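# Stand the loose sand core upright in its mould print

## Task

Pick up the sand core lying on the board and stand it upright in the empty print of the mould, blade pointing down into the round cavity in the same way as the core on the other side, then release it.

## Robot and tools

Robot: two 6-joint arms, left_arm and right_arm, each with a two-finger gripper. The fingers extend along the gripper's +z axis and close along its y axis. The reported hand point sits between the finger pads, roughly 1 cm short of the tips.

Frame: all printed positions share one scene frame in metres. Origin is on the table surface midway between the arms; +z is up, +x reaches out over the table, and left_arm sits toward +y. The names left and right say nothing about image sides. Printed hand positions can be slightly wrong, more so when the arm is stretched far.

Tool execute_actions, argument actions: a list holding at most one item. An empty list just reports the current state. A move item is {"rows": [...], "steps": n} with n from 1 to 15 (default 15); each control step lasts 1/30 s. Each row drives one step; if there are fewer rows than steps, the last row keeps repeating. A wait item is {"steps": n} with n up to 300 and no rows; it returns once that many steps have elapsed since the previous result, counting your reply time. Optional pictures (true/false) decides whether camera images come back; by default they do.

Row layout: exactly 14 numbers covering both arms every time, even if only one moves. First left_arm: waist, shoulder, elbow, wrist pitch, wrist yaw, wrist roll, gripper opening; then the same seven for right_arm. The six joint values are absolute target angles in radians, in the same form as the Joint positions line, not offsets. Stated ranges per arm: waist -2.618 to 3.054, shoulder 0.000 to 3.142, elbow 0.000 to 3.142, wrist pitch -1.571 to 1.571, wrist yaw -1.571 to 1.571, wrist roll -2.094 to 2.094. True ends may differ by up to 0.036 rad either way. A target beyond 0.036 rad past a stated end, and further out than the joint currently is, gets the whole call refused (nothing is sent). Targets past the real end are clipped there, and the result then says "joint sent to its limit" (possibly about an earlier action still running); absence of that line does not prove more room exists. Opening is absolute, from -1 (closed) to +1 (fully open, pads 0.094 m apart).

Motion limits: each joint target is held within a lead of its measured angle each step: 0.202 rad waist, 0.258 shoulder, 0.238 elbow, 0.573 wrist pitch, 0.522 wrist yaw and roll. If the targets would move a gripper more than 70 mm from where it is, all joint targets of that arm are pulled back proportionally. So large moves need several calls. Between calls the arms keep heading to the last row sent until everything has nearly stopped or a step is HELD; after that only a new action moves them on. Fingers already in motion finish moving.

Result lines: the state line gives, per arm, end_effector_position (m) and end_effector_quat_wxyz. Joint positions and Joint velocities list each arm's six joints (rad, rad/s) then the pad gap (m, m/s). grip_measured is the measured opening on the command scale; each gripper reads off by up to about 1 mm in a fixed way. Joint torques are total drive outputs in Joint positions order minus the gripper, never zero in free air, with per-arm offset, scale and noise, so friction can fake or mask loads. "joint command not followed" means a clearance check altered or blocked joint targets on some steps; the rest of the row still ran. HELD marks steps where your row was not (fully) sent. MOTOR HOT appears from 75 °C; OVER-TEMPERATURE FAULT reports a stop: at 90 °C that arm halts 10 s (that threshold then suspended 5 minutes), and at 100 °C the arm and gripper go limp and it falls. Holding loads heats motors, even while you think.

Gripping: away from the extremes, fingers go to where grip_measured would equal your command. To keep hold, command an opening below grip_measured: about 0.03 below for a firm grip, a smaller gap for a lighter one. Pads push up to roughly 50–62 N each (less on some grippers, less on parts under about 2 mm thick), with possible brief spikes on contact.

Tool zoom_image: camera ("cam_left_wrist" or "cam_right_wrist") and region [x0, y0, x1, y1] in pixels of that camera's latest 504x504 image, origin top-left, no larger than 504 by 504. Returns an enlarged view.

Cameras: both are fisheye wrist cameras; calibration (K, distortion, T_world_to_cam) is given in OpenCV convention and updated in picture results when it changes, with small errors (about 0.5% focal, 1.5 px centre, 0.5 degrees and 2.5 mm pose).

Tool finished_scene: argument scene, the number of the current scene. Replying without any tool call ends everything.

The simulation keeps running while you reply, and occasional disturbances may pull a held part or shove a loose one. Avoid dropping the core, knocking anything off the table, slamming or pushing hard, and letting the arms collide or press on each other. Smooth moves with less motor effort are preferred.

Each tool is called after ">>>" by a JSON object that holds its "op" and its "data".

## Session

>>> {"op": "execute_actions", "data": {"actions": []}}

Scene clock: 0.00 s of 4800.00 s.
left_arm: end_effector_position=(+0.0656, -0.0595, +0.2483) grip_measured=+1.000 end_effector_quat_wxyz=(+0.579, +0.736, +0.133, +0.324) | right_arm: end_effector_position=(+0.5159, -0.1894, +0.2938) grip_measured=+1.000 end_effector_quat_wxyz=(-0.631, +0.693, -0.204, +0.283)
Joint positions: left_arm=[-1.492  0.962  0.504  0.3   -0.705  1.799  0.094] | right_arm=[-0.019  1.708  1.17   0.477 -0.764 -1.749  0.094]
Joint velocities: left_arm=[ 0.017 -0.012  0.012 -0.007  0.007 -0.007  0.   ] | right_arm=[-0.012 -0.007 -0.017 -0.095 -0.037  0.007  0.   ]
Joint torques (N m, as the arm reports them, + toward a larger angle): no reading
Motor temperatures (°C, as the motors report them): left_arm=[24 27 25 23 26 25] | right_arm=[25 23 25 25 24 25]

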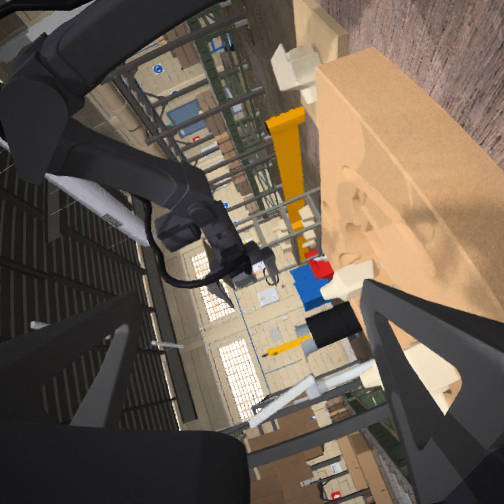

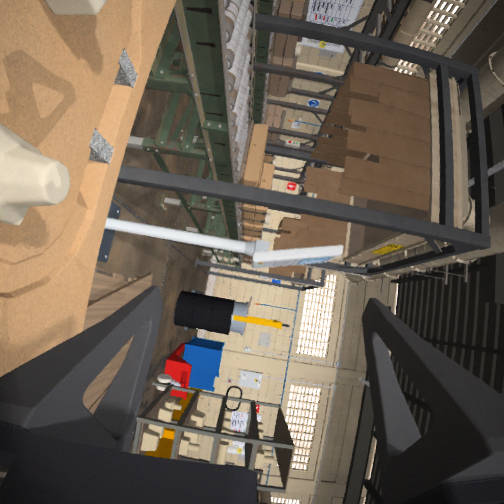

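>>> {"op": "execute_actions", "data": {"actions": [{"rows": [[-0.3,1.0,1.0,-0.7,0,0,1,-0.019,1.708,1.17,0.477,-0.764,-1.749,1]], "steps": 15}], "pictures": false}}

>>> {"op": "execute_actions", "data": {"actions": [{"rows": [[-0.3,1.0,1.0,-0.7,0,0,1,0.0,1.2,1.2,-0.7,0,0,1]], "steps": 15}], "pictures": false}}

>>> {"op": "execute_actions", "data": {"actions": [{"steps": 60}]}}

Scene clock: 57.67 s of 4800.00 s.
left_arm: end_effector_position=(+0.2371, +0.0985, +0.2529) grip_measured=+1.000 end_effector_quat_wxyz=(+0.453, +0.384, +0.804, -0.028) | right_arm: end_effector_position=(+0.5159, -0.1894, +0.2940) grip_measured=+1.000 end_effector_quat_wxyz=(-0.631, +0.693, -0.204, +0.283)
Joint positions: left_arm=[-0.446  1.004  0.995 -0.621 -0.033  0.359  0.094] | right_arm=[-0.019  1.708  1.17   0.478 -0.764 -1.749  0.094]
Joint velocities: left_arm=[ 2.098  0.007 -0.002 -0.388  0.227 -2.381  0.   ] | right_arm=[ 0.007 -0.002  0.002 -0.007 -0.037 -0.037  0.   ]
Joint torques (N m, as the arm reports them, + toward a larger angle): left_arm=[ 0.08 -2.75  6.91  1.48 -0.02 -0.03] | right_arm=[ 0.09 -8.12  8.66  2.2  -0.02 -0.04]
Motor temperatures (°C, as the motors report them): left_arm=[24 27 30 27 26 25] | right_arm=[25 29 30 31 24 25]
Steps of this call (steps 1 to 90: nothing new was sent; then 54.17 s passed at rest; steps 91 to 105: all 15 steps of this action). Readings (joint positions):
91: left_arm=[-1.460 0.963 0.539 0.209 -0.623 1.722] | right_arm=[-0.019 1.708 1.170 0.477 -0.764 -1.749]
92: left_arm=[-1.395 0.979 0.605 0.082 -0.515 1.624] | right_arm=[-0.019 1.708 1.170 0.477 -0.764 -1.749]
94: left_arm=[-1.251 1.006 0.753 -0.141 -0.328 1.429] | right_arm=[-0.019 1.708 1.170 0.477 -0.764 -1.749]
98: left_arm=[-0.961 1.007 0.974 -0.429 -0.133 1.037] | right_arm=[-0.019 1.708 1.170 0.478 -0.764 -1.749]
105: the state above

Scene clock: 58.17 s of 4800.00 s.
left_arm: end_effector_position=(+0.2477, +0.1402, +0.2410) grip_measured=+1.000 end_effector_quat_wxyz=(+0.419, +0.188, +0.885, -0.078) | right_arm: end_effector_position=(+0.4050, -0.3110, +0.2949) grip_measured=+1.000 end_effector_quat_wxyz=(+0.479, -0.230, +0.846, -0.047)
Joint positions: left_arm=[-0.302  1.004  0.995 -0.681 -0.009  0.019  0.094] | right_arm=[-0.007  1.186  1.207 -0.588 -0.05  -0.394  0.094]
Joint velocities: left_arm=[-0.007  0.002 -0.012 -0.022  0.066 -0.11   0.   ] | right_arm=[-0.002  0.144 -0.007 -0.725  0.256  2.63   0.   ]
Joint torques (N m, as the arm reports them, + toward a larger angle): left_arm=[ 0.18 -2.69  6.86  1.45  0.07 -0.06] | right_arm=[ 0.64 -3.05  7.82  2.26  0.07  0.02]
Motor temperatures (°C, as the motors report them): left_arm=[24 27 30 27 26 25] | right_arm=[25 29 30 31 24 25]
Steps of this call (steps 1 to 15: all 15 steps of this action). Readings (joint positions):
1: left_arm=[-0.381 1.004 0.995 -0.633 -0.032 0.288] | right_arm=[-0.015 1.681 1.171 0.401 -0.688 -1.676]
2: left_arm=[-0.334 1.004 0.995 -0.643 -0.033 0.231] | right_arm=[-0.010 1.631 1.167 0.268 -0.584 -1.578]
4: left_arm=[-0.302 1.004 0.995 -0.658 -0.032 0.149] | right_arm=[-0.007 1.506 1.166 0.061 -0.410 -1.405]
8: left_arm=[-0.302 1.004 0.995 -0.674 -0.017 0.065] | right_arm=[-0.007 1.258 1.187 -0.272 -0.198 -1.073]
15: the state above

Scene clock: 60.17 s of 4800.00 s.
left_arm: end_effector_position=(+0.2473, +0.1400, +0.2407) grip_measured=+1.000 end_effector_quat_wxyz=(+0.418, +0.183, +0.886, -0.081) | right_arm: end_effector_position=(+0.3933, -0.3189, +0.2730) grip_measured=+1.000 end_effector_quat_wxyz=(+0.434, -0.056, +0.899, +0.028)
Joint positions: left_arm=[-0.302  1.004  0.995 -0.682 -0.006  0.007  0.094] | right_arm=[-0.007  1.193  1.207 -0.685 -0.013 -0.008  0.094]
Joint velocities: left_arm=[ 0.007  0.007  0.012 -0.037 -0.037 -0.022  0.   ] | right_arm=[-0.002  0.012 -0.002 -0.037  0.037 -0.022  0.   ]
Joint torques (N m, as the arm reports them, + toward a larger angle): left_arm=[ 0.18 -2.71  6.85  1.43  0.06 -0.07] | right_arm=[ 0.69 -3.05  7.77  1.96  0.1   0.08]
Motor temperatures (°C, as the motors report them): left_arm=[24 27 29 27 26 25] | right_arm=[25 28 30 31 24 25]
Steps of this call (steps 1 to 45: the robot went on to your last target; steps 46 to 60: nothing new was sent). Readings (joint positions):
1: left_arm=[-0.302 1.004 0.995 -0.681 -0.008 0.017] | right_arm=[-0.007 1.190 1.207 -0.611 -0.041 -0.317]
2: left_arm=[-0.302 1.004 0.995 -0.682 -0.008 0.015] | right_arm=[-0.007 1.193 1.207 -0.628 -0.035 -0.255]
4: left_arm=[-0.302 1.004 0.995 -0.682 -0.007 0.012] | right_arm=[-0.007 1.193 1.207 -0.653 -0.026 -0.166]
8: left_arm=[-0.302 1.004 0.995 -0.682 -0.007 0.009] | right_arm=[-0.007 1.193 1.207 -0.673 -0.017 -0.072]
60: the state above
All arms were judged still, so your last target was given up. Only a new action makes them travel on or press farther. Fingers that are still opening or closing keep moving.
camera_calibration (this result's frames):
cam_left_wrist: T_world_to_cam=[[-0.430777, -0.902332, -0.0150984, 0.232877], [-0.83806, 0.406188, -0.364235, 0.263451], [0.334794, -0.144251, -0.931185, 0.275921], [0, 0, 0, 1]] pos_world=[0.228729, 0.142924, 0.356408]
cam_right_wrist: T_world_to_cam=[[0.19799, -0.979987, -0.0206432, -0.382861], [-0.955941, -0.188389, -0.225137, 0.401975], [0.216742, 0.0643085, -0.974108, 0.323609], [0, 0, 0, 1]] pos_world=[0.389927, -0.320282, 0.397826]

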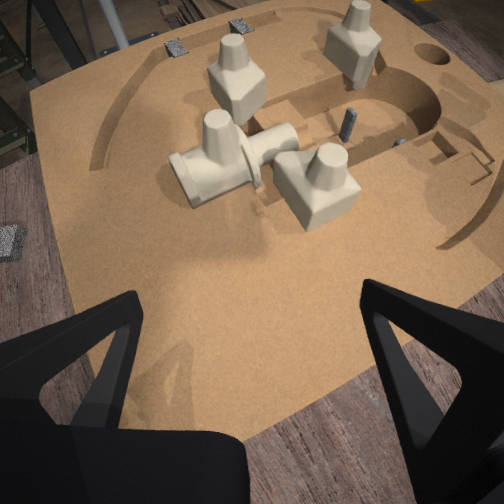

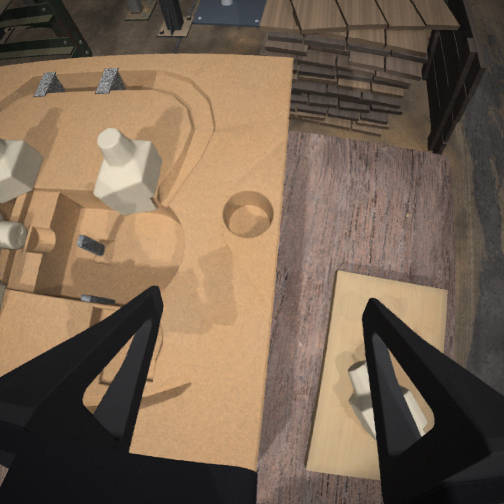

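>>> {"op": "execute_actions", "data": {"actions": [{"rows": [[-0.4,1.05,1.05,-0.7,0,0,1,-0.1,1.15,1.1,-0.65,0,0,1],[-0.4,1.05,1.05,-0.7,0,0,1,-0.1,1.15,1.1,-0.65,0,0,1],[-0.4,1.05,1.05,-0.7,0,0,1,-0.1,1.15,1.1,-0.65,0,0,1],[-0.5,1.15,1.15,-0.7,0,0,1,-0.3,1.05,0.95,-0.58,0,0,1],[-0.5,1.15,1.15,-0.7,0,0,1,-0.3,1.05,0.95,-0.58,0,0,1],[-0.5,1.15,1.15,-0.7,0,0,1,-0.3,1.05,0.95,-0.58,0,0,1],[-0.6,1.25,1.25,-0.7,0,0,1,-0.45,0.95,0.8,-0.5,0,0,1],[-0.6,1.25,1.25,-0.7,0,0,1,-0.45,0.95,0.8,-0.5,0,0,1],[-0.6,1.25,1.25,-0.7,0,0,1,-0.45,0.95,0.8,-0.5,0,0,1],[-0.65,1.35,1.3,-0.7,0,0,1,-0.54,0.9,0.7,-0.47,0,0,1]], "steps": 15}], "pictures": false}}

>>> {"op": "execute_actions", "data": {"actions": [{"steps": 30}]}}

Scene clock: 126.43 s of 4800.00 s.
left_arm: end_effector_position=(+0.2434, -0.0036, +0.2447) grip_measured=+1.000 end_effector_quat_wxyz=(+0.365, +0.339, +0.855, -0.143) | right_arm: end_effector_position=(+0.3049, -0.4812, +0.1646) grip_measured=+1.000 end_effector_quat_wxyz=(+0.391, +0.188, +0.897, -0.086)
Joint positions: left_arm=[-0.646  1.352  1.273 -0.687  0.001  0.005  0.094] | right_arm=[-0.533  0.926  0.702 -0.523  0.006 -0.005  0.094]
Joint velocities: left_arm=[-0.017  0.173  0.002 -0.125 -0.081 -0.037  0.   ] | right_arm=[-0.022 -0.002 -0.071  0.183  0.007 -0.007  0.   ]
Joint torques (N m, as the arm reports them, + toward a larger angle): left_arm=[-0.29 -7.29  8.43  1.5   0.01 -0.06] | right_arm=[-0.53 -3.56  8.86  2.39 -0.02 -0.01]
Motor temperatures (°C, as the motors report them): left_arm=[24 27 30 28 26 25] | right_arm=[25 25 30 33 24 25]
Steps of this call (steps 1 to 90: nothing new was sent; then 62.77 s passed at rest; steps 91 to 105: all 15 steps of this action). Readings (joint positions):
91: left_arm=[-0.314 1.008 0.999 -0.687 -0.012 0.006] | right_arm=[-0.018 1.188 1.193 -0.669 -0.018 -0.008]
92: left_arm=[-0.341 1.017 1.008 -0.689 -0.013 0.006] | right_arm=[-0.041 1.178 1.167 -0.654 -0.018 -0.008]
94: left_arm=[-0.397 1.048 1.036 -0.703 -0.013 0.005] | right_arm=[-0.106 1.156 1.101 -0.627 -0.024 -0.008]
98: left_arm=[-0.535 1.185 1.169 -0.709 -0.010 0.005] | right_arm=[-0.358 1.039 0.886 -0.562 -0.012 -0.006]
105: the state above

Scene clock: 127.43 s of 4800.00 s.
left_arm: end_effector_position=(+0.2434, -0.0036, +0.2426) grip_measured=+1.000 end_effector_quat_wxyz=(+0.362, +0.340, +0.857, -0.142) | right_arm: end_effector_position=(+0.3117, -0.4843, +0.1730) grip_measured=+1.000 end_effector_quat_wxyz=(+0.411, +0.186, +0.888, -0.090)
Joint positions: left_arm=[-0.646  1.356  1.273 -0.69   0.001  0.005  0.094] | right_arm=[-0.533  0.926  0.701 -0.477  0.006 -0.005  0.094]
Joint velocities: left_arm=[-0.002 -0.007 -0.012 -0.037  0.037 -0.022  0.   ] | right_arm=[ 0.002  0.017  0.017 -0.051 -0.066  0.007  0.   ]
Joint torques (N m, as the arm reports them, + toward a larger angle): left_arm=[-0.3  -6.59  8.45  1.41  0.   -0.05] | right_arm=[-0.73 -3.58  8.71  2.16 -0.01  0.03]
Motor temperatures (°C, as the motors report them): left_arm=[24 27 30 28 26 25] | right_arm=[25 25 30 33 24 25]
Steps of this call (steps 1 to 30: the robot went on to your last target). Readings (joint positions):
1: left_arm=[-0.646 1.356 1.273 -0.689 0.001 0.005] | right_arm=[-0.533 0.926 0.701 -0.518 0.006 -0.005]
2: left_arm=[-0.646 1.356 1.273 -0.689 0.001 0.005] | right_arm=[-0.533 0.926 0.701 -0.509 0.006 -0.005]
4: left_arm=[-0.646 1.356 1.273 -0.689 0.001 0.005] | right_arm=[-0.533 0.926 0.701 -0.496 0.006 -0.005]
8: left_arm=[-0.646 1.356 1.273 -0.690 0.001 0.005] | right_arm=[-0.533 0.926 0.701 -0.484 0.006 -0.005]
30: the state above
All arms were judged still, so your last target was given up. Only a new action makes them travel on or press farther. Fingers that are still opening or closing keep moving.
camera_calibration (this result's frames):
cam_left_wrist: T_world_to_cam=[[-0.714192, -0.699932, -0.0050348, 0.168956], [-0.669285, 0.68499, -0.287831, 0.260629], [0.204911, -0.202197, -0.957668, 0.296134], [0, 0, 0, 1]] pos_world=[0.23442, -0.000393301, 0.359466]
cam_right_wrist: T_world_to_cam=[[-0.336497, -0.941576, -0.0143015, -0.346681], [-0.922924, 0.332772, -0.193581, 0.506967], [0.187031, -0.0519403, -0.98098, 0.208629], [0, 0, 0, 1]] pos_world=[0.312215, -0.484294, 0.297843]

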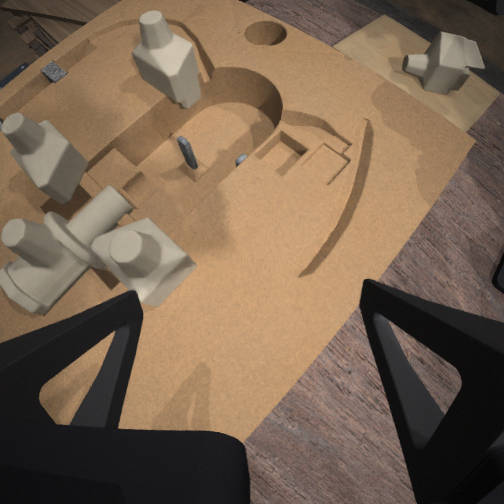

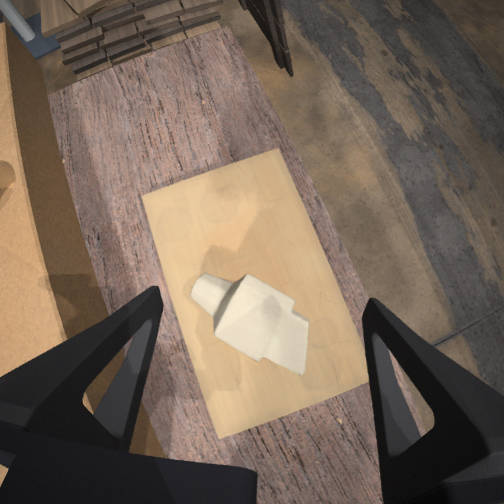

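>>> {"op": "zoom_image", "data": {"camera": "cam_right_wrist", "region": [170, 250, 330, 410]}}

>>> {"op": "zoom_image", "data": {"camera": "cam_left_wrist", "region": [120, 0, 504, 220]}}

Region (170, 250, 330, 410) of cam_right_wrist's 504x504 image, scaled by 3.150, with more detail than that image has.

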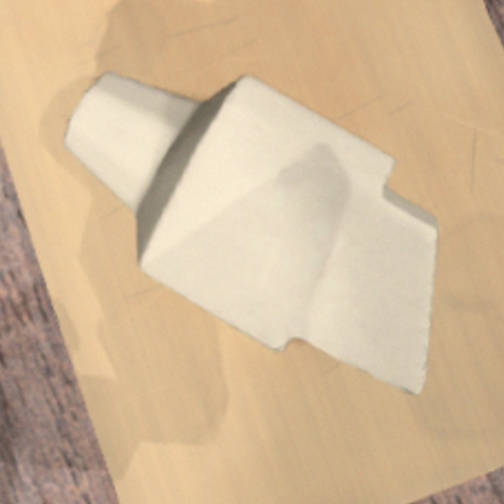

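Region (120, 0, 504, 220) of cam_left_wrist's 504x504 image, scaled by 1.312, with more detail than that image has; it fills the top 289 rows of this view, and the rest is white.

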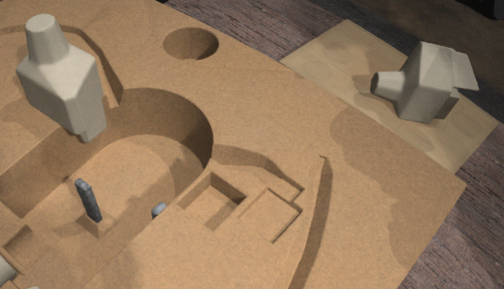

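>>> {"op": "zoom_image", "data": {"camera": "cam_left_wrist", "region": [220, 100, 380, 220]}}

>>> {"op": "zoom_image", "data": {"camera": "cam_left_wrist", "region": [390, 10, 504, 110]}}

Region (220, 100, 380, 220) of cam_left_wrist's 504x504 image, scaled by 3.150, with more detail than that image has; it fills the top 378 rows of this view, and the rest is white.

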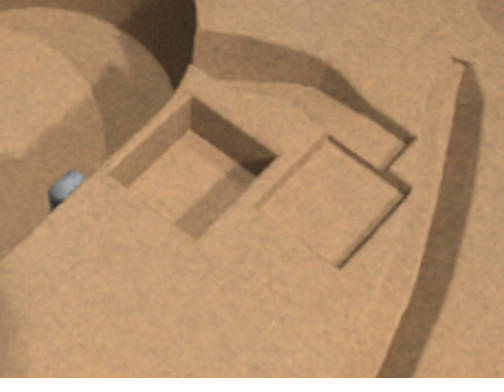

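Region (390, 10, 504, 110) of cam_left_wrist's 504x504 image, scaled by 4.421, with more detail than that image has; it fills the top 442 rows of this view, and the rest is white.

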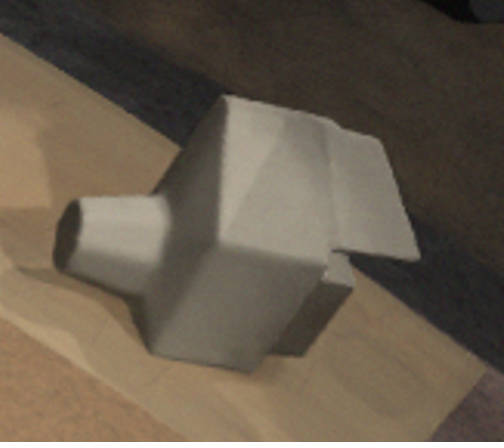

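>>> {"op": "execute_actions", "data": {"actions": [{"rows": [[-0.65,1.35,1.3,-0.7,0,0,1,-0.45,0.94,0.8,-0.52,0,0,1],[-0.65,1.35,1.3,-0.7,0,0,1,-0.45,0.94,0.8,-0.52,0,0,1],[-0.65,1.35,1.3,-0.7,0,0,1,-0.35,0.97,0.9,-0.58,0,0,1],[-0.65,1.35,1.3,-0.7,0,0,1,-0.35,0.97,0.9,-0.58,0,0,1],[-0.65,1.35,1.3,-0.7,0,0,1,-0.2,1.0,0.95,-0.65,0,0,1],[-0.65,1.35,1.3,-0.7,0,0,1,-0.2,1.0,0.95,-0.65,0,0,1],[-0.65,1.35,1.3,-0.7,0,0,1,-0.05,1.0,0.95,-0.65,0,0,1],[-0.65,1.35,1.3,-0.7,0,0,1,-0.05,1.0,0.95,-0.65,0,0,1],[-0.65,1.35,1.3,-0.7,0,0,1,0.1,1.0,0.95,-0.65,0,0,1],[-0.65,1.35,1.3,-0.7,0,0,1,0.1,1.0,0.95,-0.65,0,0,1],[-0.65,1.35,1.3,-0.7,0,0,1,0.25,1.0,0.95,-0.65,0,0,1],[-0.65,1.35,1.3,-0.7,0,0,1,0.25,1.0,0.95,-0.65,0,0,1],[-0.65,1.35,1.3,-0.7,0,0,1,0.4,1.0,0.95,-0.65,0,0,1]], "steps": 15}], "pictures": false}}

>>> {"op": "execute_actions", "data": {"actions": [{"steps": 25}]}}

Scene clock: 247.93 s of 4800.00 s.
left_arm: end_effector_position=(+0.2434, -0.0036, +0.2426) grip_measured=+1.000 end_effector_quat_wxyz=(+0.362, +0.340, +0.857, -0.142) | right_arm: end_effector_position=(+0.3217, -0.2219, +0.2357) grip_measured=+1.000 end_effector_quat_wxyz=(+0.430, -0.201, +0.875, +0.098)
Joint positions: left_arm=[-0.646  1.356  1.273 -0.69   0.001  0.005  0.094] | right_arm=[ 0.333  0.99   0.943 -0.61   0.    -0.003  0.094]
Joint velocities: left_arm=[ 0.002  0.002  0.002  0.007  0.051 -0.066  0.   ] | right_arm=[ 1.57   0.037 -0.007 -0.139 -0.3   -0.022  0.   ]
Joint torques (N m, as the arm reports them, + toward a larger angle): left_arm=[-0.3  -6.58  8.44  1.41  0.   -0.06] | right_arm=[-2.69 -1.48  9.35  1.92  0.36  0.  ]
Motor temperatures (°C, as the motors report them): left_arm=[24 30 34 29 26 25] | right_arm=[25 25 33 36 24 25]
Steps of this call (steps 1 to 90: nothing new was sent; then 117.00 s passed at rest; steps 91 to 105: all 15 steps of this action). Readings (joint positions):
91: left_arm=[-0.646 1.356 1.273 -0.690 0.001 0.005] | right_arm=[-0.522 0.927 0.711 -0.490 0.011 -0.005]
92: left_arm=[-0.646 1.356 1.273 -0.690 0.001 0.005] | right_arm=[-0.499 0.931 0.729 -0.504 0.011 -0.005]
94: left_arm=[-0.646 1.356 1.273 -0.690 0.001 0.005] | right_arm=[-0.418 0.950 0.803 -0.545 0.014 -0.004]
98: left_arm=[-0.646 1.356 1.273 -0.690 0.001 0.005] | right_arm=[-0.164 0.981 0.934 -0.567 0.015 -0.003]
105: the state above

Scene clock: 248.77 s of 4800.00 s.
left_arm: end_effector_position=(+0.2434, -0.0036, +0.2426) grip_measured=+1.000 end_effector_quat_wxyz=(+0.362, +0.340, +0.857, -0.142) | right_arm: end_effector_position=(+0.3080, -0.2042, +0.2306) grip_measured=+1.000 end_effector_quat_wxyz=(+0.414, -0.233, +0.873, +0.113)
Joint positions: left_arm=[-0.646  1.356  1.273 -0.69   0.001  0.005  0.094] | right_arm=[ 0.397  0.991  0.943 -0.635 -0.01  -0.003  0.094]
Joint velocities: left_arm=[-0.002 -0.007 -0.002  0.051 -0.051  0.022  0.   ] | right_arm=[ 0.007  0.002 -0.007 -0.051  0.081  0.007  0.   ]
Joint torques (N m, as the arm reports them, + toward a larger angle): left_arm=[-0.29 -6.55  8.44  1.41  0.   -0.05] | right_arm=[ 0.38 -1.13  9.41  2.    0.13  0.  ]
Motor temperatures (°C, as the motors report them): left_arm=[24 30 34 29 26 25] | right_arm=[25 25 33 36 24 25]
Steps of this call (steps 1 to 25: the robot went on to your last target). Readings (joint positions):
1: left_arm=[-0.646 1.356 1.273 -0.690 0.001 0.005] | right_arm=[0.373 0.991 0.943 -0.615 -0.007 -0.003]
2: left_arm=[-0.646 1.356 1.273 -0.690 0.001 0.005] | right_arm=[0.391 0.991 0.943 -0.619 -0.010 -0.003]
4: left_arm=[-0.646 1.356 1.273 -0.690 0.001 0.005] | right_arm=[0.397 0.991 0.943 -0.625 -0.010 -0.003]
8: left_arm=[-0.646 1.356 1.273 -0.690 0.001 0.005] | right_arm=[0.397 0.991 0.943 -0.631 -0.010 -0.003]
25: the state above
camera_calibration (this result's frames):
cam_left_wrist: T_world_to_cam=[[-0.714192, -0.699932, -0.0050348, 0.168956], [-0.669285, 0.68499, -0.287831, 0.260629], [0.204911, -0.202197, -0.957668, 0.296134], [0, 0, 0, 1]] pos_world=[0.23442, -0.000393301, 0.359466]
cam_right_wrist: T_world_to_cam=[[0.56251, -0.826434, -0.0242553, -0.334467], [-0.81066, -0.545532, -0.212663, 0.211969], [0.16252, 0.139288, -0.976824, 0.326047], [0, 0, 0, 1]] pos_world=[0.306987, -0.206194, 0.355456]

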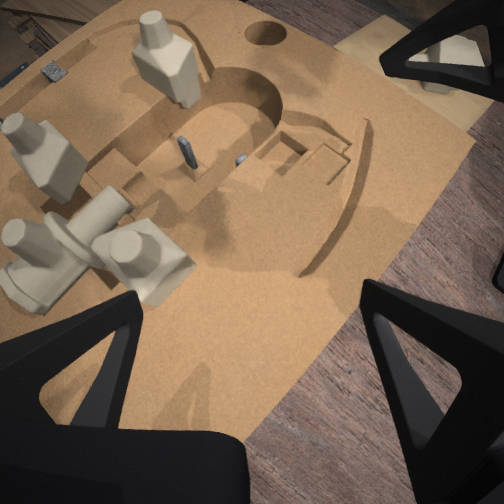

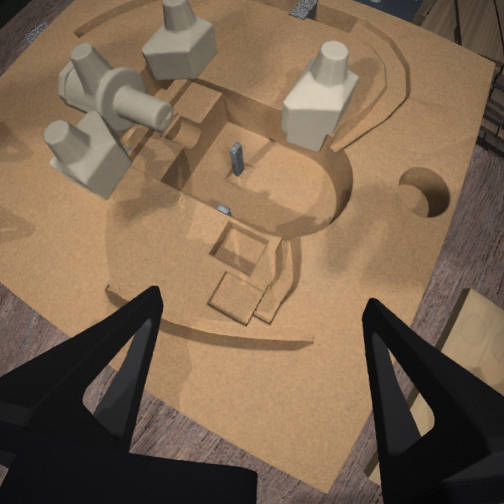

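>>> {"op": "zoom_image", "data": {"camera": "cam_right_wrist", "region": [170, 180, 330, 340]}}

Region (170, 180, 330, 340) of cam_right_wrist's 504x504 image, scaled by 3.150, with more detail than that image has.

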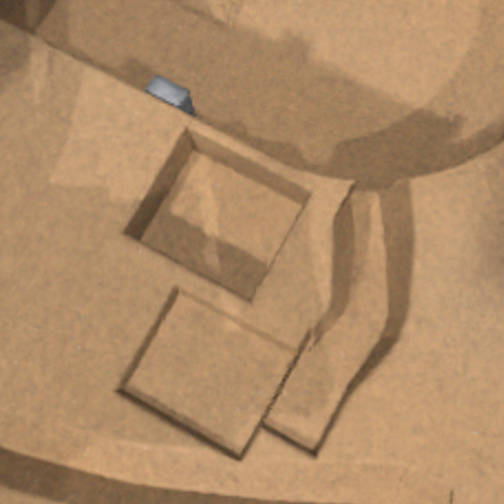

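>>> {"op": "execute_actions", "data": {"actions": [{"rows": [[-0.7,1.28,1.25,-0.7,0,0,1,0.3,1.05,1.02,-0.72,0,-0.1,1],[-0.75,1.22,1.22,-0.72,0,0,1,0.2,1.1,1.08,-0.78,0,-0.2,1],[-0.8,1.16,1.2,-0.73,0,0,1,0.12,1.15,1.13,-0.85,0,-0.3,1],[-0.86,1.1,1.17,-0.74,0,0,1,0.04,1.2,1.18,-0.92,0,-0.4,1],[-0.92,1.04,1.14,-0.76,0,0,1,-0.04,1.26,1.23,-0.98,0,-0.5,1],[-0.98,0.98,1.11,-0.77,0,0,1,-0.12,1.32,1.28,-1.05,0,-0.6,1],[-1.04,0.92,1.08,-0.78,0,0,1,-0.2,1.38,1.33,-1.12,0,-0.7,1],[-1.1,0.86,1.06,-0.8,0,0,1,-0.28,1.44,1.38,-1.19,0,-0.8,1],[-1.16,0.8,1.04,-0.81,0,0,1,-0.36,1.5,1.43,-1.26,0,-0.9,1],[-1.22,0.75,1.02,-0.82,0,0,1,-0.43,1.56,1.47,-1.33,0,-1.0,1],[-1.28,0.7,1.0,-0.83,0,0,1,-0.5,1.61,1.51,-1.4,0,-1.08,1],[-1.35,0.658,0.976,-0.84,0,0,1,-0.55,1.657,1.532,-1.446,0,-1.135,1]], "steps": 15}], "pictures": false}}

>>> {"op": "execute_actions", "data": {"actions": [{"steps": 30}]}}

Scene clock: 369.27 s of 4800.00 s.
left_arm: end_effector_position=(-0.0126, +0.0203, +0.3171) grip_measured=+1.000 end_effector_quat_wxyz=(+0.403, +0.559, +0.630, -0.358) | right_arm: end_effector_position=(+0.3411, -0.4948, +0.1542) grip_measured=+1.000 end_effector_quat_wxyz=(+0.058, -0.265, +0.961, -0.050)
Joint positions: left_arm=[-1.337  0.651  1.012 -0.793  0.012  0.005  0.094] | right_arm=[-0.527  1.667  1.5   -1.251  0.005 -0.949  0.094]
Joint velocities: left_arm=[-0.222 -0.247 -0.095 -0.154  0.007  0.007  0.   ] | right_arm=[-1.145  0.549 -0.022 -1.077  0.183 -1.165  0.   ]
Joint torques (N m, as the arm reports them, + toward a larger angle): left_arm=[ 0.13  3.78  3.71  1.65 -0.13 -0.04] | right_arm=[  4.32 -10.46  10.59   0.57  -0.37  -0.19]
Motor temperatures (°C, as the motors report them): left_arm=[24 30 36 30 26 25] | right_arm=[25 24 35 36 24 25]
Steps of this call (steps 1 to 15: the robot went on to your last target; steps 16 to 90: nothing new was sent; then 117.00 s passed at rest; steps 91 to 105: all 15 steps of this action). Readings (joint positions):
91: left_arm=[-0.651 1.351 1.271 -0.689 -0.002 0.005] | right_arm=[0.384 0.997 0.952 -0.649 -0.016 -0.017]
92: left_arm=[-0.667 1.334 1.258 -0.688 -0.007 0.005] | right_arm=[0.341 1.018 0.979 -0.681 -0.023 -0.049]
94: left_arm=[-0.744 1.255 1.212 -0.695 -0.012 0.005] | right_arm=[0.204 1.096 1.073 -0.751 -0.023 -0.149]
98: left_arm=[-0.992 1.005 1.116 -0.721 -0.004 0.005] | right_arm=[-0.080 1.318 1.291 -0.917 -0.015 -0.444]
105: the state above

Scene clock: 370.27 s of 4800.00 s.
left_arm: end_effector_position=(-0.0129, +0.0232, +0.3006) grip_measured=+1.000 end_effector_quat_wxyz=(+0.387, +0.568, +0.640, -0.343) | right_arm: end_effector_position=(+0.2976, -0.4884, +0.1504) grip_measured=+1.000 end_effector_quat_wxyz=(-0.017, -0.336, +0.942, +0.005)
Joint positions: left_arm=[-1.341  0.648  0.987 -0.822  0.006  0.005  0.094] | right_arm=[-0.559  1.679  1.509 -1.432  0.017 -1.127  0.094]
Joint velocities: left_arm=[-0.007 -0.002 -0.007  0.022  0.022 -0.051  0.   ] | right_arm=[-0.002 -0.017  0.002 -0.022  0.007 -0.037  0.   ]
Joint torques (N m, as the arm reports them, + toward a larger angle): left_arm=[-0.77  2.39  5.05  1.59 -0.05 -0.04] | right_arm=[ 0.79 -8.48  9.47  0.44 -0.1  -0.11]
Motor temperatures (°C, as the motors report them): left_arm=[24 30 36 30 26 25] | right_arm=[25 24 35 35 24 25]
Steps of this call (steps 1 to 30: the robot went on to your last target). Readings (joint positions):
1: left_arm=[-1.341 0.648 1.009 -0.798 0.012 0.005] | right_arm=[-0.556 1.681 1.500 -1.287 0.012 -0.984]
2: left_arm=[-1.341 0.648 1.004 -0.800 0.012 0.005] | right_arm=[-0.568 1.685 1.500 -1.317 0.017 -1.012]
4: left_arm=[-1.341 0.648 0.993 -0.810 0.009 0.005] | right_arm=[-0.566 1.682 1.503 -1.364 0.017 -1.054]
8: left_arm=[-1.341 0.648 0.987 -0.822 0.008 0.005] | right_arm=[-0.559 1.679 1.509 -1.408 0.017 -1.098]
30: the state above
All arms were judged still, so your last target was given up. Only a new action makes them travel on or press farther. Fingers that are still opening or closing keep moving.
camera_calibration (this result's frames):
cam_left_wrist: T_world_to_cam=[[-0.99667, -0.0800367, -0.0155674, -0.00986511], [-0.0583755, 0.833728, -0.549081, 0.170376], [0.0569256, -0.546344, -0.835624, 0.379043], [0, 0, 0, 1]] pos_world=[-0.0214637, 0.0642506, 0.410134]
cam_right_wrist: T_world_to_cam=[[0.652379, -0.752276, -0.092101, -0.545823], [-0.538312, -0.545476, 0.642399, -0.178178], [-0.5335, -0.369508, -0.760816, 0.215165], [0, 0, 0, 1]] pos_world=[0.374958, -0.428296, 0.227891]

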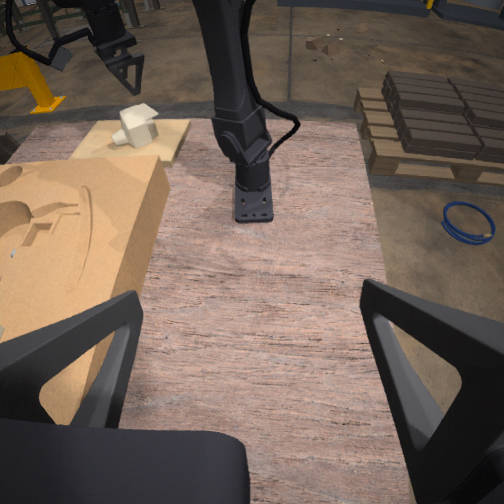

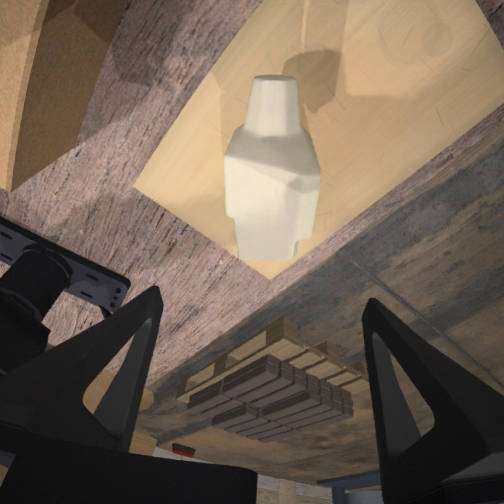

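>>> {"op": "zoom_image", "data": {"camera": "cam_right_wrist", "region": [180, 60, 380, 280]}}

>>> {"op": "zoom_image", "data": {"camera": "cam_left_wrist", "region": [60, 30, 200, 170]}}

Region (180, 60, 380, 280) of cam_right_wrist's 504x504 image, scaled by 2.291, with more detail than that image has; it fills the left 458 columns of this view, and the rest is white.

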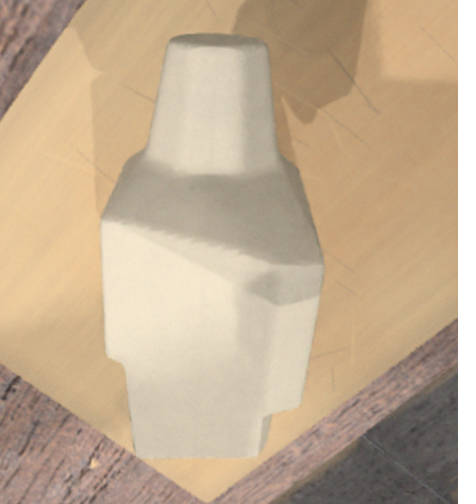

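Region (60, 30, 200, 170) of cam_left_wrist's 504x504 image, scaled by 3.600, with more detail than that image has.

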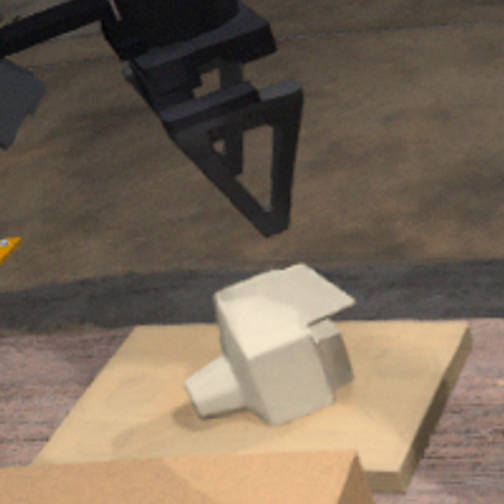

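>>> {"op": "execute_actions", "data": {"actions": [{"rows": [[-1.35,0.658,0.976,-0.84,0,0,1,-0.545,1.66,1.5,-1.39,0,-1.14,1],[-1.35,0.658,0.976,-0.84,0,0,1,-0.54,1.66,1.48,-1.36,0,-1.14,1],[-1.35,0.658,0.976,-0.84,0,0,1,-0.535,1.66,1.46,-1.33,0,-1.14,1],[-1.35,0.658,0.976,-0.84,0,0,1,-0.535,1.66,1.44,-1.3,0,-1.14,1],[-1.35,0.658,0.976,-0.84,0,0,1,-0.535,1.66,1.42,-1.27,0,-1.14,1],[-1.35,0.658,0.976,-0.84,0,0,1,-0.535,1.66,1.4,-1.25,0,-1.14,1],[-1.35,0.658,0.976,-0.84,0,0,1,-0.535,1.66,1.38,-1.23,0,-1.14,1],[-1.35,0.658,0.976,-0.84,0,0,1,-0.535,1.66,1.36,-1.22,0,-1.14,1],[-1.35,0.658,0.976,-0.84,0,0,1,-0.535,1.66,1.345,-1.215,0,-1.14,1],[-1.35,0.658,0.976,-0.84,0,0,1,-0.535,1.66,1.335,-1.215,0,-1.14,1]], "steps": 15}], "pictures": false}}

>>> {"op": "execute_actions", "data": {"actions": [{"steps": 15}]}}

Scene clock: 436.13 s of 4800.00 s.
left_arm: end_effector_position=(-0.0129, +0.0233, +0.3006) grip_measured=+1.000 end_effector_quat_wxyz=(+0.387, +0.568, +0.640, -0.343) | right_arm: end_effector_position=(+0.3037, -0.4863, +0.1087) grip_measured=+1.000 end_effector_quat_wxyz=(-0.009, -0.345, +0.938, -0.003)
Joint positions: left_arm=[-1.341  0.648  0.987 -0.822  0.006  0.005  0.094] | right_arm=[-0.544  1.678  1.342 -1.245  0.017 -1.132  0.094]
Joint velocities: left_arm=[ 0.012  0.002 -0.007 -0.022 -0.037 -0.007  0.   ] | right_arm=[-0.012  0.002 -0.002  0.154  0.007  0.007  0.   ]
Joint torques (N m, as the arm reports them, + toward a larger angle): left_arm=[-0.77  2.4   5.07  1.59 -0.04 -0.05] | right_arm=[ 0.76 -8.25  6.45  0.71 -0.11 -0.12]
Motor temperatures (°C, as the motors report them): left_arm=[24 29 33 31 26 25] | right_arm=[25 30 36 30 25 25]
Steps of this call (steps 1 to 90: nothing new was sent; then 62.37 s passed at rest; steps 91 to 105: all 15 steps of this action). Readings (joint positions):
91: left_arm=[-1.341 0.648 0.987 -0.822 0.006 0.005] | right_arm=[-0.559 1.679 1.509 -1.430 0.017 -1.128]
92: left_arm=[-1.341 0.648 0.987 -0.822 0.006 0.005] | right_arm=[-0.558 1.679 1.506 -1.420 0.017 -1.128]
94: left_arm=[-1.341 0.648 0.987 -0.822 0.006 0.005] | right_arm=[-0.552 1.678 1.487 -1.385 0.017 -1.129]
98: left_arm=[-1.341 0.648 0.987 -0.822 0.006 0.005] | right_arm=[-0.544 1.678 1.408 -1.301 0.017 -1.131]
105: the state above

Scene clock: 436.63 s of 4800.00 s.
left_arm: end_effector_position=(-0.0129, +0.0233, +0.3006) grip_measured=+1.000 end_effector_quat_wxyz=(+0.387, +0.568, +0.640, -0.343) | right_arm: end_effector_position=(+0.3084, -0.4885, +0.1087) grip_measured=+1.000 end_effector_quat_wxyz=(-0.002, -0.345, +0.938, -0.010)
Joint positions: left_arm=[-1.341  0.648  0.987 -0.822  0.006  0.005  0.094] | right_arm=[-0.544  1.678  1.342 -1.224  0.017 -1.132  0.094]
Joint velocities: left_arm=[-0.002  0.002  0.007  0.007 -0.051  0.037  0.   ] | right_arm=[-0.012 -0.007  0.012  0.007  0.095  0.066  0.   ]
Joint torques (N m, as the arm reports them, + toward a larger angle): left_arm=[-0.78  2.4   5.07  1.59 -0.05 -0.05] | right_arm=[ 0.75 -8.21  6.57  0.77 -0.12 -0.11]
Motor temperatures (°C, as the motors report them): left_arm=[24 29 33 31 26 25] | right_arm=[25 30 36 30 25 25]
Steps of this call (steps 1 to 15: the robot went on to your last target). Readings (joint positions):
1: left_arm=[-1.341 0.648 0.987 -0.822 0.006 0.005] | right_arm=[-0.544 1.678 1.342 -1.240 0.017 -1.132]
2: left_arm=[-1.341 0.648 0.987 -0.822 0.006 0.005] | right_arm=[-0.544 1.678 1.342 -1.236 0.017 -1.132]
4: left_arm=[-1.341 0.648 0.987 -0.822 0.006 0.005] | right_arm=[-0.544 1.678 1.342 -1.231 0.017 -1.132]
8: left_arm=[-1.341 0.648 0.987 -0.822 0.006 0.005] | right_arm=[-0.544 1.678 1.342 -1.226 0.017 -1.132]
15: the state above
camera_calibration (this result's frames):
cam_left_wrist: T_world_to_cam=[[-0.996671, -0.0800309, -0.0155496, -0.00987399], [-0.058402, 0.833936, -0.548762, 0.170193], [0.0568853, -0.546027, -0.835834, 0.379052], [0, 0, 0, 1]] pos_world=[-0.021464, 0.064253, 0.410066]
cam_right_wrist: T_world_to_cam=[[0.670008, -0.740438, -0.0532963, -0.56063], [-0.552242, -0.545115, 0.630776, -0.139877], [-0.496103, -0.393192, -0.774133, 0.167525], [0, 0, 0, 1]] pos_world=[0.38149, -0.425491, 0.188038]

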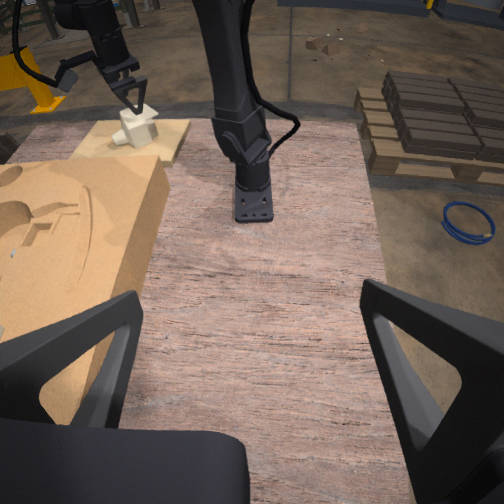

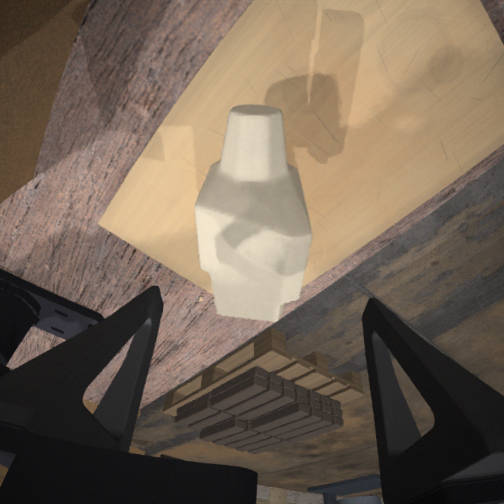

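>>> {"op": "execute_actions", "data": {"actions": [{"rows": [[-1.35,0.658,0.976,-0.84,0,0,1,-0.535,1.662,1.325,-1.2,0,-1.14,1],[-1.35,0.658,0.976,-0.84,0,0,1,-0.535,1.664,1.313,-1.18,0,-1.14,1],[-1.35,0.658,0.976,-0.84,0,0,1,-0.535,1.666,1.3,-1.16,0,-1.14,1],[-1.35,0.658,0.976,-0.84,0,0,1,-0.535,1.668,1.288,-1.145,0,-1.14,1],[-1.35,0.658,0.976,-0.84,0,0,1,-0.535,1.67,1.275,-1.13,0,-1.14,1],[-1.35,0.658,0.976,-0.84,0,0,1,-0.535,1.672,1.262,-1.115,0,-1.14,1],[-1.35,0.658,0.976,-0.84,0,0,1,-0.535,1.674,1.25,-1.1,0,-1.14,1],[-1.35,0.658,0.976,-0.84,0,0,1,-0.535,1.675,1.238,-1.088,0,-1.14,1],[-1.35,0.658,0.976,-0.84,0,0,1,-0.535,1.676,1.225,-1.075,0,-1.14,1],[-1.35,0.658,0.976,-0.84,0,0,1,-0.535,1.677,1.212,-1.066,0,-1.14,1],[-1.35,0.658,0.976,-0.84,0,0,1,-0.535,1.678,1.2,-1.062,0,-1.14,1],[-1.35,0.658,0.976,-0.84,0,0,1,-0.535,1.678,1.188,-1.062,0,-1.14,1]], "steps": 15}], "pictures": false}}

>>> {"op": "execute_actions", "data": {"actions": [{"steps": 15}]}}

Scene clock: 460.00 s of 4800.00 s.
left_arm: end_effector_position=(-0.0129, +0.0233, +0.3006) grip_measured=+1.000 end_effector_quat_wxyz=(+0.387, +0.568, +0.640, -0.343) | right_arm: end_effector_position=(+0.3004, -0.4849, +0.0730) grip_measured=+1.000 end_effector_quat_wxyz=(-0.006, -0.346, +0.938, -0.006)
Joint positions: left_arm=[-1.341  0.648  0.987 -0.822  0.006  0.005  0.094] | right_arm=[-0.544  1.678  1.199 -1.091  0.017 -1.133  0.094]
Joint velocities: left_arm=[ 0.012 -0.007 -0.002 -0.051 -0.022 -0.022  0.   ] | right_arm=[-0.002 -0.007 -0.095  0.037 -0.037 -0.007  0.   ]
Joint torques (N m, as the arm reports them, + toward a larger angle): left_arm=[-0.77  2.4   5.07  1.59 -0.04 -0.05] | right_arm=[ 0.66 -6.75  6.57  0.89 -0.1  -0.13]
Motor temperatures (°C, as the motors report them): left_arm=[24 29 32 31 26 25] | right_arm=[25 30 34 30 25 25]
Steps of this call (steps 1 to 15: the robot went on to your last target; steps 16 to 90: nothing new was sent; then 19.87 s passed at rest; steps 91 to 105: all 15 steps of this action). Readings (joint positions):
91: left_arm=[-1.341 0.648 0.987 -0.822 0.006 0.005] | right_arm=[-0.544 1.678 1.342 -1.222 0.017 -1.132]
92: left_arm=[-1.341 0.648 0.987 -0.822 0.006 0.005] | right_arm=[-0.544 1.678 1.340 -1.217 0.017 -1.132]
94: left_arm=[-1.341 0.648 0.987 -0.822 0.006 0.005] | right_arm=[-0.544 1.678 1.325 -1.195 0.017 -1.132]
98: left_arm=[-1.341 0.648 0.987 -0.822 0.006 0.005] | right_arm=[-0.544 1.678 1.272 -1.146 0.017 -1.132]
105: the state above

Scene clock: 460.50 s of 4800.00 s.
left_arm: end_effector_position=(-0.0129, +0.0233, +0.3006) grip_measured=+1.000 end_effector_quat_wxyz=(+0.387, +0.568, +0.640, -0.343) | right_arm: end_effector_position=(+0.3046, -0.4867, +0.0726) grip_measured=+1.000 end_effector_quat_wxyz=(+0.001, -0.345, +0.938, -0.013)
Joint positions: left_arm=[-1.341  0.648  0.987 -0.822  0.006  0.005  0.094] | right_arm=[-0.544  1.678  1.197 -1.071  0.017 -1.133  0.094]
Joint velocities: left_arm=[ 0.002 -0.002 -0.022  0.022  0.022  0.007  0.   ] | right_arm=[ 0.007 -0.007 -0.007 -0.007  0.022 -0.007  0.   ]
Joint torques (N m, as the arm reports them, + toward a larger angle): left_arm=[-0.76  2.4   5.05  1.59 -0.05 -0.05] | right_arm=[ 0.87 -6.75  6.23  0.78 -0.13 -0.12]
Motor temperatures (°C, as the motors report them): left_arm=[24 29 32 31 26 25] | right_arm=[25 30 34 30 25 25]
Steps of this call (steps 1 to 15: the robot went on to your last target). Readings (joint positions):
1: left_arm=[-1.341 0.648 0.987 -0.822 0.006 0.005] | right_arm=[-0.544 1.678 1.197 -1.089 0.017 -1.133]
2: left_arm=[-1.341 0.648 0.987 -0.822 0.006 0.005] | right_arm=[-0.544 1.678 1.197 -1.087 0.017 -1.133]
4: left_arm=[-1.341 0.648 0.987 -0.822 0.006 0.005] | right_arm=[-0.544 1.678 1.197 -1.080 0.017 -1.133]
8: left_arm=[-1.341 0.648 0.987 -0.822 0.006 0.005] | right_arm=[-0.544 1.678 1.197 -1.074 0.017 -1.133]
15: the state above
camera_calibration (this result's frames):
cam_left_wrist: T_world_to_cam=[[-0.996671, -0.0800309, -0.0155496, -0.00987399], [-0.058402, 0.833936, -0.548762, 0.170193], [0.0568853, -0.546027, -0.835834, 0.379052], [0, 0, 0, 1]] pos_world=[-0.021464, 0.064253, 0.410066]
cam_right_wrist: T_world_to_cam=[[0.670918, -0.740085, -0.0463087, -0.559294], [-0.55619, -0.543546, 0.628658, -0.116164], [-0.490431, -0.396021, -0.776302, 0.135423], [0, 0, 0, 1]] pos_world=[0.377047, -0.423436, 0.152256]

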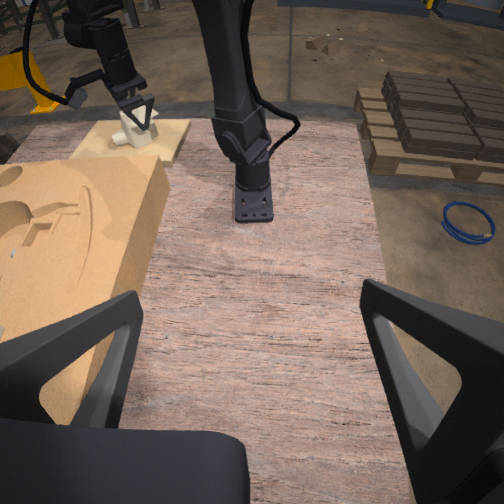

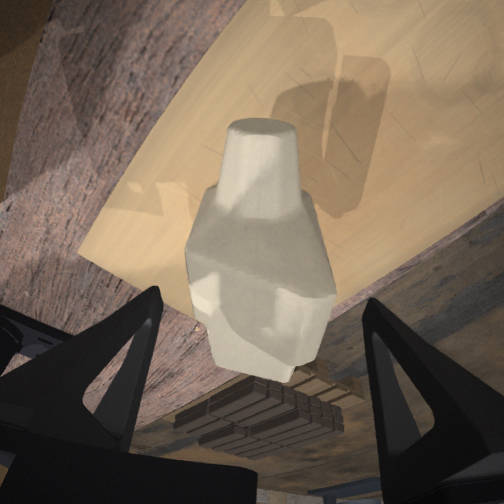

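>>> {"op": "zoom_image", "data": {"camera": "cam_left_wrist", "region": [90, 70, 190, 170]}}

Region (90, 70, 190, 170) of cam_left_wrist's 504x504 image, scaled by 5.040, with more detail than that image has.

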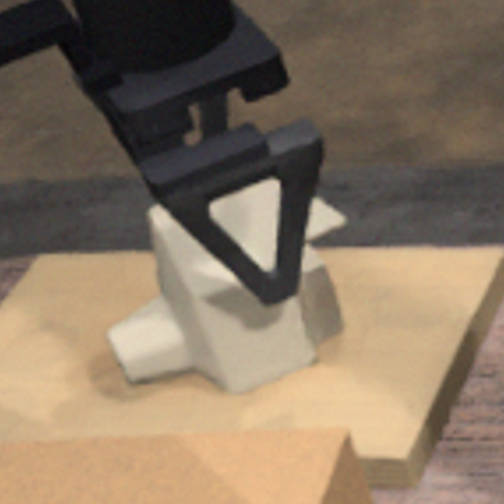

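>>> {"op": "execute_actions", "data": {"actions": [{"rows": [[-1.35,0.658,0.976,-0.84,0,0,1,-0.53,1.684,1.18,-1.052,0,-1.14,1],[-1.35,0.658,0.976,-0.84,0,0,1,-0.527,1.69,1.174,-1.044,0,-1.14,1],[-1.35,0.658,0.976,-0.84,0,0,1,-0.525,1.695,1.168,-1.036,0,-1.14,1],[-1.35,0.658,0.976,-0.84,0,0,1,-0.523,1.7,1.162,-1.032,0,-1.14,1],[-1.35,0.658,0.976,-0.84,0,0,1,-0.523,1.7,1.158,-1.032,0,-1.14,1]], "steps": 15}]}}

Scene clock: 494.63 s of 4800.00 s.
left_arm: end_effector_position=(-0.0129, +0.0233, +0.3006) grip_measured=+1.000 end_effector_quat_wxyz=(+0.387, +0.568, +0.640, -0.343) | right_arm: end_effector_position=(+0.3043, -0.4829, +0.0636) grip_measured=+1.000 end_effector_quat_wxyz=(-0.002, -0.351, +0.936, -0.010)
Joint positions: left_arm=[-1.341  0.648  0.987 -0.822  0.006  0.005  0.094] | right_arm=[-0.532  1.687  1.17  -1.042  0.017 -1.133  0.094]
Joint velocities: left_arm=[ 0.007 -0.002  0.007  0.037 -0.051 -0.066  0.   ] | right_arm=[-0.007 -0.007 -0.017  0.066  0.022  0.022  0.   ]
Joint torques (N m, as the arm reports them, + toward a larger angle): left_arm=[-0.76  2.42  5.05  1.59 -0.04 -0.05] | right_arm=[ 0.93 -5.76  6.05  0.76 -0.12 -0.11]
Motor temperatures (°C, as the motors report them): left_arm=[24 29 32 31 26 25] | right_arm=[25 29 34 29 25 25]
Steps of this call (steps 1 to 15: the robot went on to your last target; steps 16 to 90: nothing new was sent; then 30.63 s passed at rest; steps 91 to 105: all 15 steps of this action). Readings (joint positions):
91: left_arm=[-1.341 0.648 0.987 -0.822 0.006 0.005] | right_arm=[-0.544 1.678 1.197 -1.070 0.017 -1.133]
92: left_arm=[-1.341 0.648 0.987 -0.822 0.006 0.005] | right_arm=[-0.543 1.678 1.196 -1.066 0.017 -1.133]
94: left_arm=[-1.341 0.648 0.987 -0.822 0.006 0.005] | right_arm=[-0.539 1.678 1.188 -1.056 0.017 -1.133]
98: left_arm=[-1.341 0.648 0.987 -0.822 0.006 0.005] | right_arm=[-0.532 1.681 1.172 -1.048 0.017 -1.133]
105: the state above
camera_calibration (this result's frames):
cam_left_wrist: T_world_to_cam=[[-0.996671, -0.0800309, -0.0155496, -0.00987399], [-0.058402, 0.833936, -0.548762, 0.170193], [0.0568853, -0.546027, -0.835834, 0.379052], [0, 0, 0, 1]] pos_world=[-0.021464, 0.064253, 0.410066]
cam_right_wrist: T_world_to_cam=[[0.679014, -0.732213, -0.0529548, -0.554953], [-0.545757, -0.551717, 0.63068, -0.115791], [-0.491008, -0.39934, -0.774234, 0.128253], [0, 0, 0, 1]] pos_world=[0.3766, -0.419011, 0.142938]

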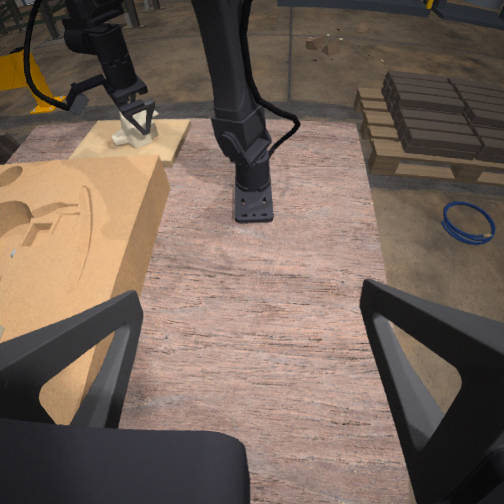

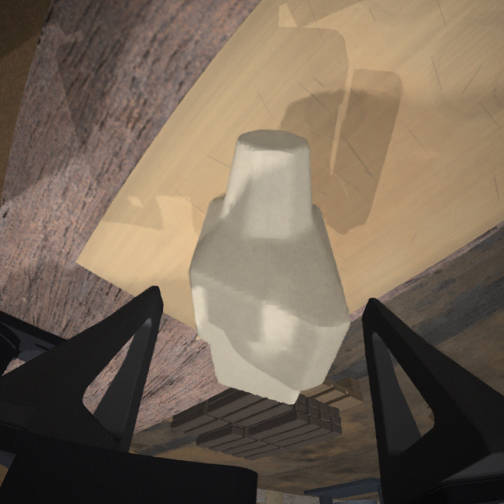

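>>> {"op": "execute_actions", "data": {"actions": [{"rows": [[-1.35,0.658,0.976,-0.84,0,0,1,-0.523,1.706,1.158,-1.032,0,-1.14,0.9],[-1.35,0.658,0.976,-0.84,0,0,1,-0.523,1.712,1.158,-1.032,0,-1.14,0.8],[-1.35,0.658,0.976,-0.84,0,0,1,-0.523,1.712,1.158,-1.032,0,-1.14,0.7],[-1.35,0.658,0.976,-0.84,0,0,1,-0.523,1.712,1.158,-1.032,0,-1.14,0.6],[-1.35,0.658,0.976,-0.84,0,0,1,-0.523,1.712,1.158,-1.032,0,-1.14,0.5],[-1.35,0.658,0.976,-0.84,0,0,1,-0.523,1.712,1.158,-1.032,0,-1.14,0.4],[-1.35,0.658,0.976,-0.84,0,0,1,-0.523,1.712,1.158,-1.032,0,-1.14,0.33]], "steps": 15}], "pictures": false}}

>>> {"op": "execute_actions", "data": {"actions": [{"steps": 10}]}}

>>> {"op": "zoom_image", "data": {"camera": "cam_left_wrist", "region": [90, 70, 190, 170]}}

Scene clock: 510.07 s of 4800.00 s.
left_arm: end_effector_position=(-0.0129, +0.0233, +0.3006) grip_measured=+1.000 end_effector_quat_wxyz=(+0.387, +0.568, +0.640, -0.343) | right_arm: end_effector_position=(+0.3048, -0.4831, +0.0636) grip_measured=+0.333 end_effector_quat_wxyz=(-0.001, -0.351, +0.936, -0.011)
Joint positions: left_arm=[-1.341  0.648  0.987 -0.822  0.006  0.005  0.094] | right_arm=[-0.532  1.687  1.17  -1.04   0.017 -1.133  0.063]
Joint velocities: left_arm=[ 0.007  0.007  0.012  0.037 -0.037  0.022  0.   ] | right_arm=[-0.002 -0.007 -0.012  0.022 -0.037 -0.037 -0.001]
Joint torques (N m, as the arm reports them, + toward a larger angle): left_arm=[-0.78  2.41  5.05  1.6  -0.04 -0.05] | right_arm=[ 0.83 -4.8   5.83  0.78 -0.12 -0.09]
Motor temperatures (°C, as the motors report them): left_arm=[24 28 32 32 26 25] | right_arm=[25 28 33 29 25 25]
Steps of this call (steps 1 to 15: the robot went on to your last target; steps 16 to 90: nothing new was sent; then 11.93 s passed at rest; steps 91 to 105: all 15 steps of this action). Readings (joint positions):
91: left_arm=[-1.341 0.648 0.987 -0.822 0.006 0.005] | right_arm=[-0.532 1.687 1.170 -1.040 0.017 -1.133]
92: left_arm=[-1.341 0.648 0.987 -0.822 0.006 0.005] | right_arm=[-0.532 1.687 1.170 -1.040 0.017 -1.133]
94: left_arm=[-1.341 0.648 0.987 -0.822 0.006 0.005] | right_arm=[-0.532 1.687 1.170 -1.040 0.017 -1.133]
98: left_arm=[-1.341 0.648 0.987 -0.822 0.006 0.005] | right_arm=[-0.532 1.687 1.170 -1.040 0.017 -1.133]
105: the state above

Scene clock: 510.40 s of 4800.00 s.
left_arm: end_effector_position=(-0.0129, +0.0233, +0.3006) grip_measured=+1.000 end_effector_quat_wxyz=(+0.387, +0.568, +0.640, -0.343) | right_arm: end_effector_position=(+0.3048, -0.4831, +0.0636) grip_measured=+0.333 end_effector_quat_wxyz=(-0.001, -0.351, +0.936, -0.011)
Joint positions: left_arm=[-1.341  0.648  0.987 -0.822  0.006  0.005  0.094] | right_arm=[-0.532  1.687  1.17  -1.04   0.017 -1.133  0.063]
Joint velocities: left_arm=[-0.012 -0.012 -0.002  0.037  0.007 -0.022  0.   ] | right_arm=[ 0.007 -0.012 -0.002  0.022  0.022 -0.022 -0.001]
Joint torques (N m, as the arm reports them, + toward a larger angle): left_arm=[-0.77  2.41  5.06  1.6  -0.05 -0.05] | right_arm=[ 1.07 -4.84  5.97  0.78 -0.09 -0.12]
Motor temperatures (°C, as the motors report them): left_arm=[24 28 32 32 26 25] | right_arm=[25 28 33 29 25 25]
Steps of this call (steps 1 to 10: the robot went on to your last target). Readings (joint positions):
1: left_arm=[-1.341 0.648 0.987 -0.822 0.006 0.005] | right_arm=[-0.532 1.687 1.170 -1.040 0.017 -1.133]
2: left_arm=[-1.341 0.648 0.987 -0.822 0.006 0.005] | right_arm=[-0.532 1.687 1.170 -1.040 0.017 -1.133]
4: left_arm=[-1.341 0.648 0.987 -0.822 0.006 0.005] | right_arm=[-0.532 1.687 1.170 -1.040 0.017 -1.133]
8: left_arm=[-1.341 0.648 0.987 -0.822 0.006 0.005] | right_arm=[-0.532 1.687 1.170 -1.040 0.017 -1.133]
10: the state above
camera_calibration (this result's frames):
cam_left_wrist: T_world_to_cam=[[-0.996671, -0.0800309, -0.0155496, -0.00987399], [-0.058402, 0.833936, -0.548762, 0.170193], [0.0568853, -0.546027, -0.835834, 0.379052], [0, 0, 0, 1]] pos_world=[-0.021464, 0.064253, 0.410066]
cam_right_wrist: T_world_to_cam=[[0.679105, -0.732253, -0.0512061, -0.555546], [-0.546857, -0.551232, 0.630151, -0.11506], [-0.489657, -0.399936, -0.774782, 0.127729], [0, 0, 0, 1]] pos_world=[0.376896, -0.419142, 0.14302]

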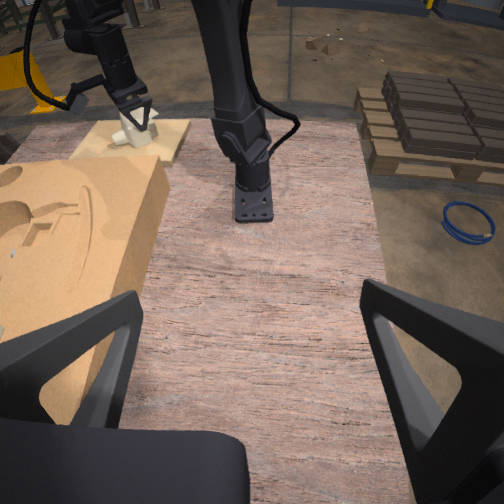

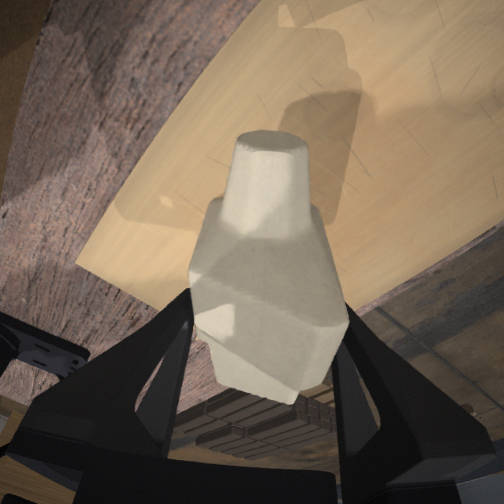

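Region (90, 70, 190, 170) of cam_left_wrist's 504x504 image, scaled by 5.040, with more detail than that image has.

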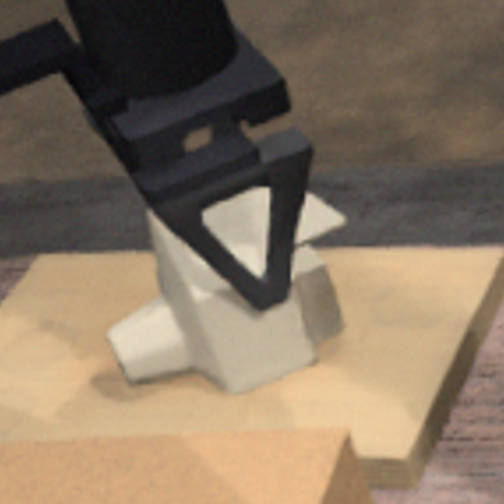

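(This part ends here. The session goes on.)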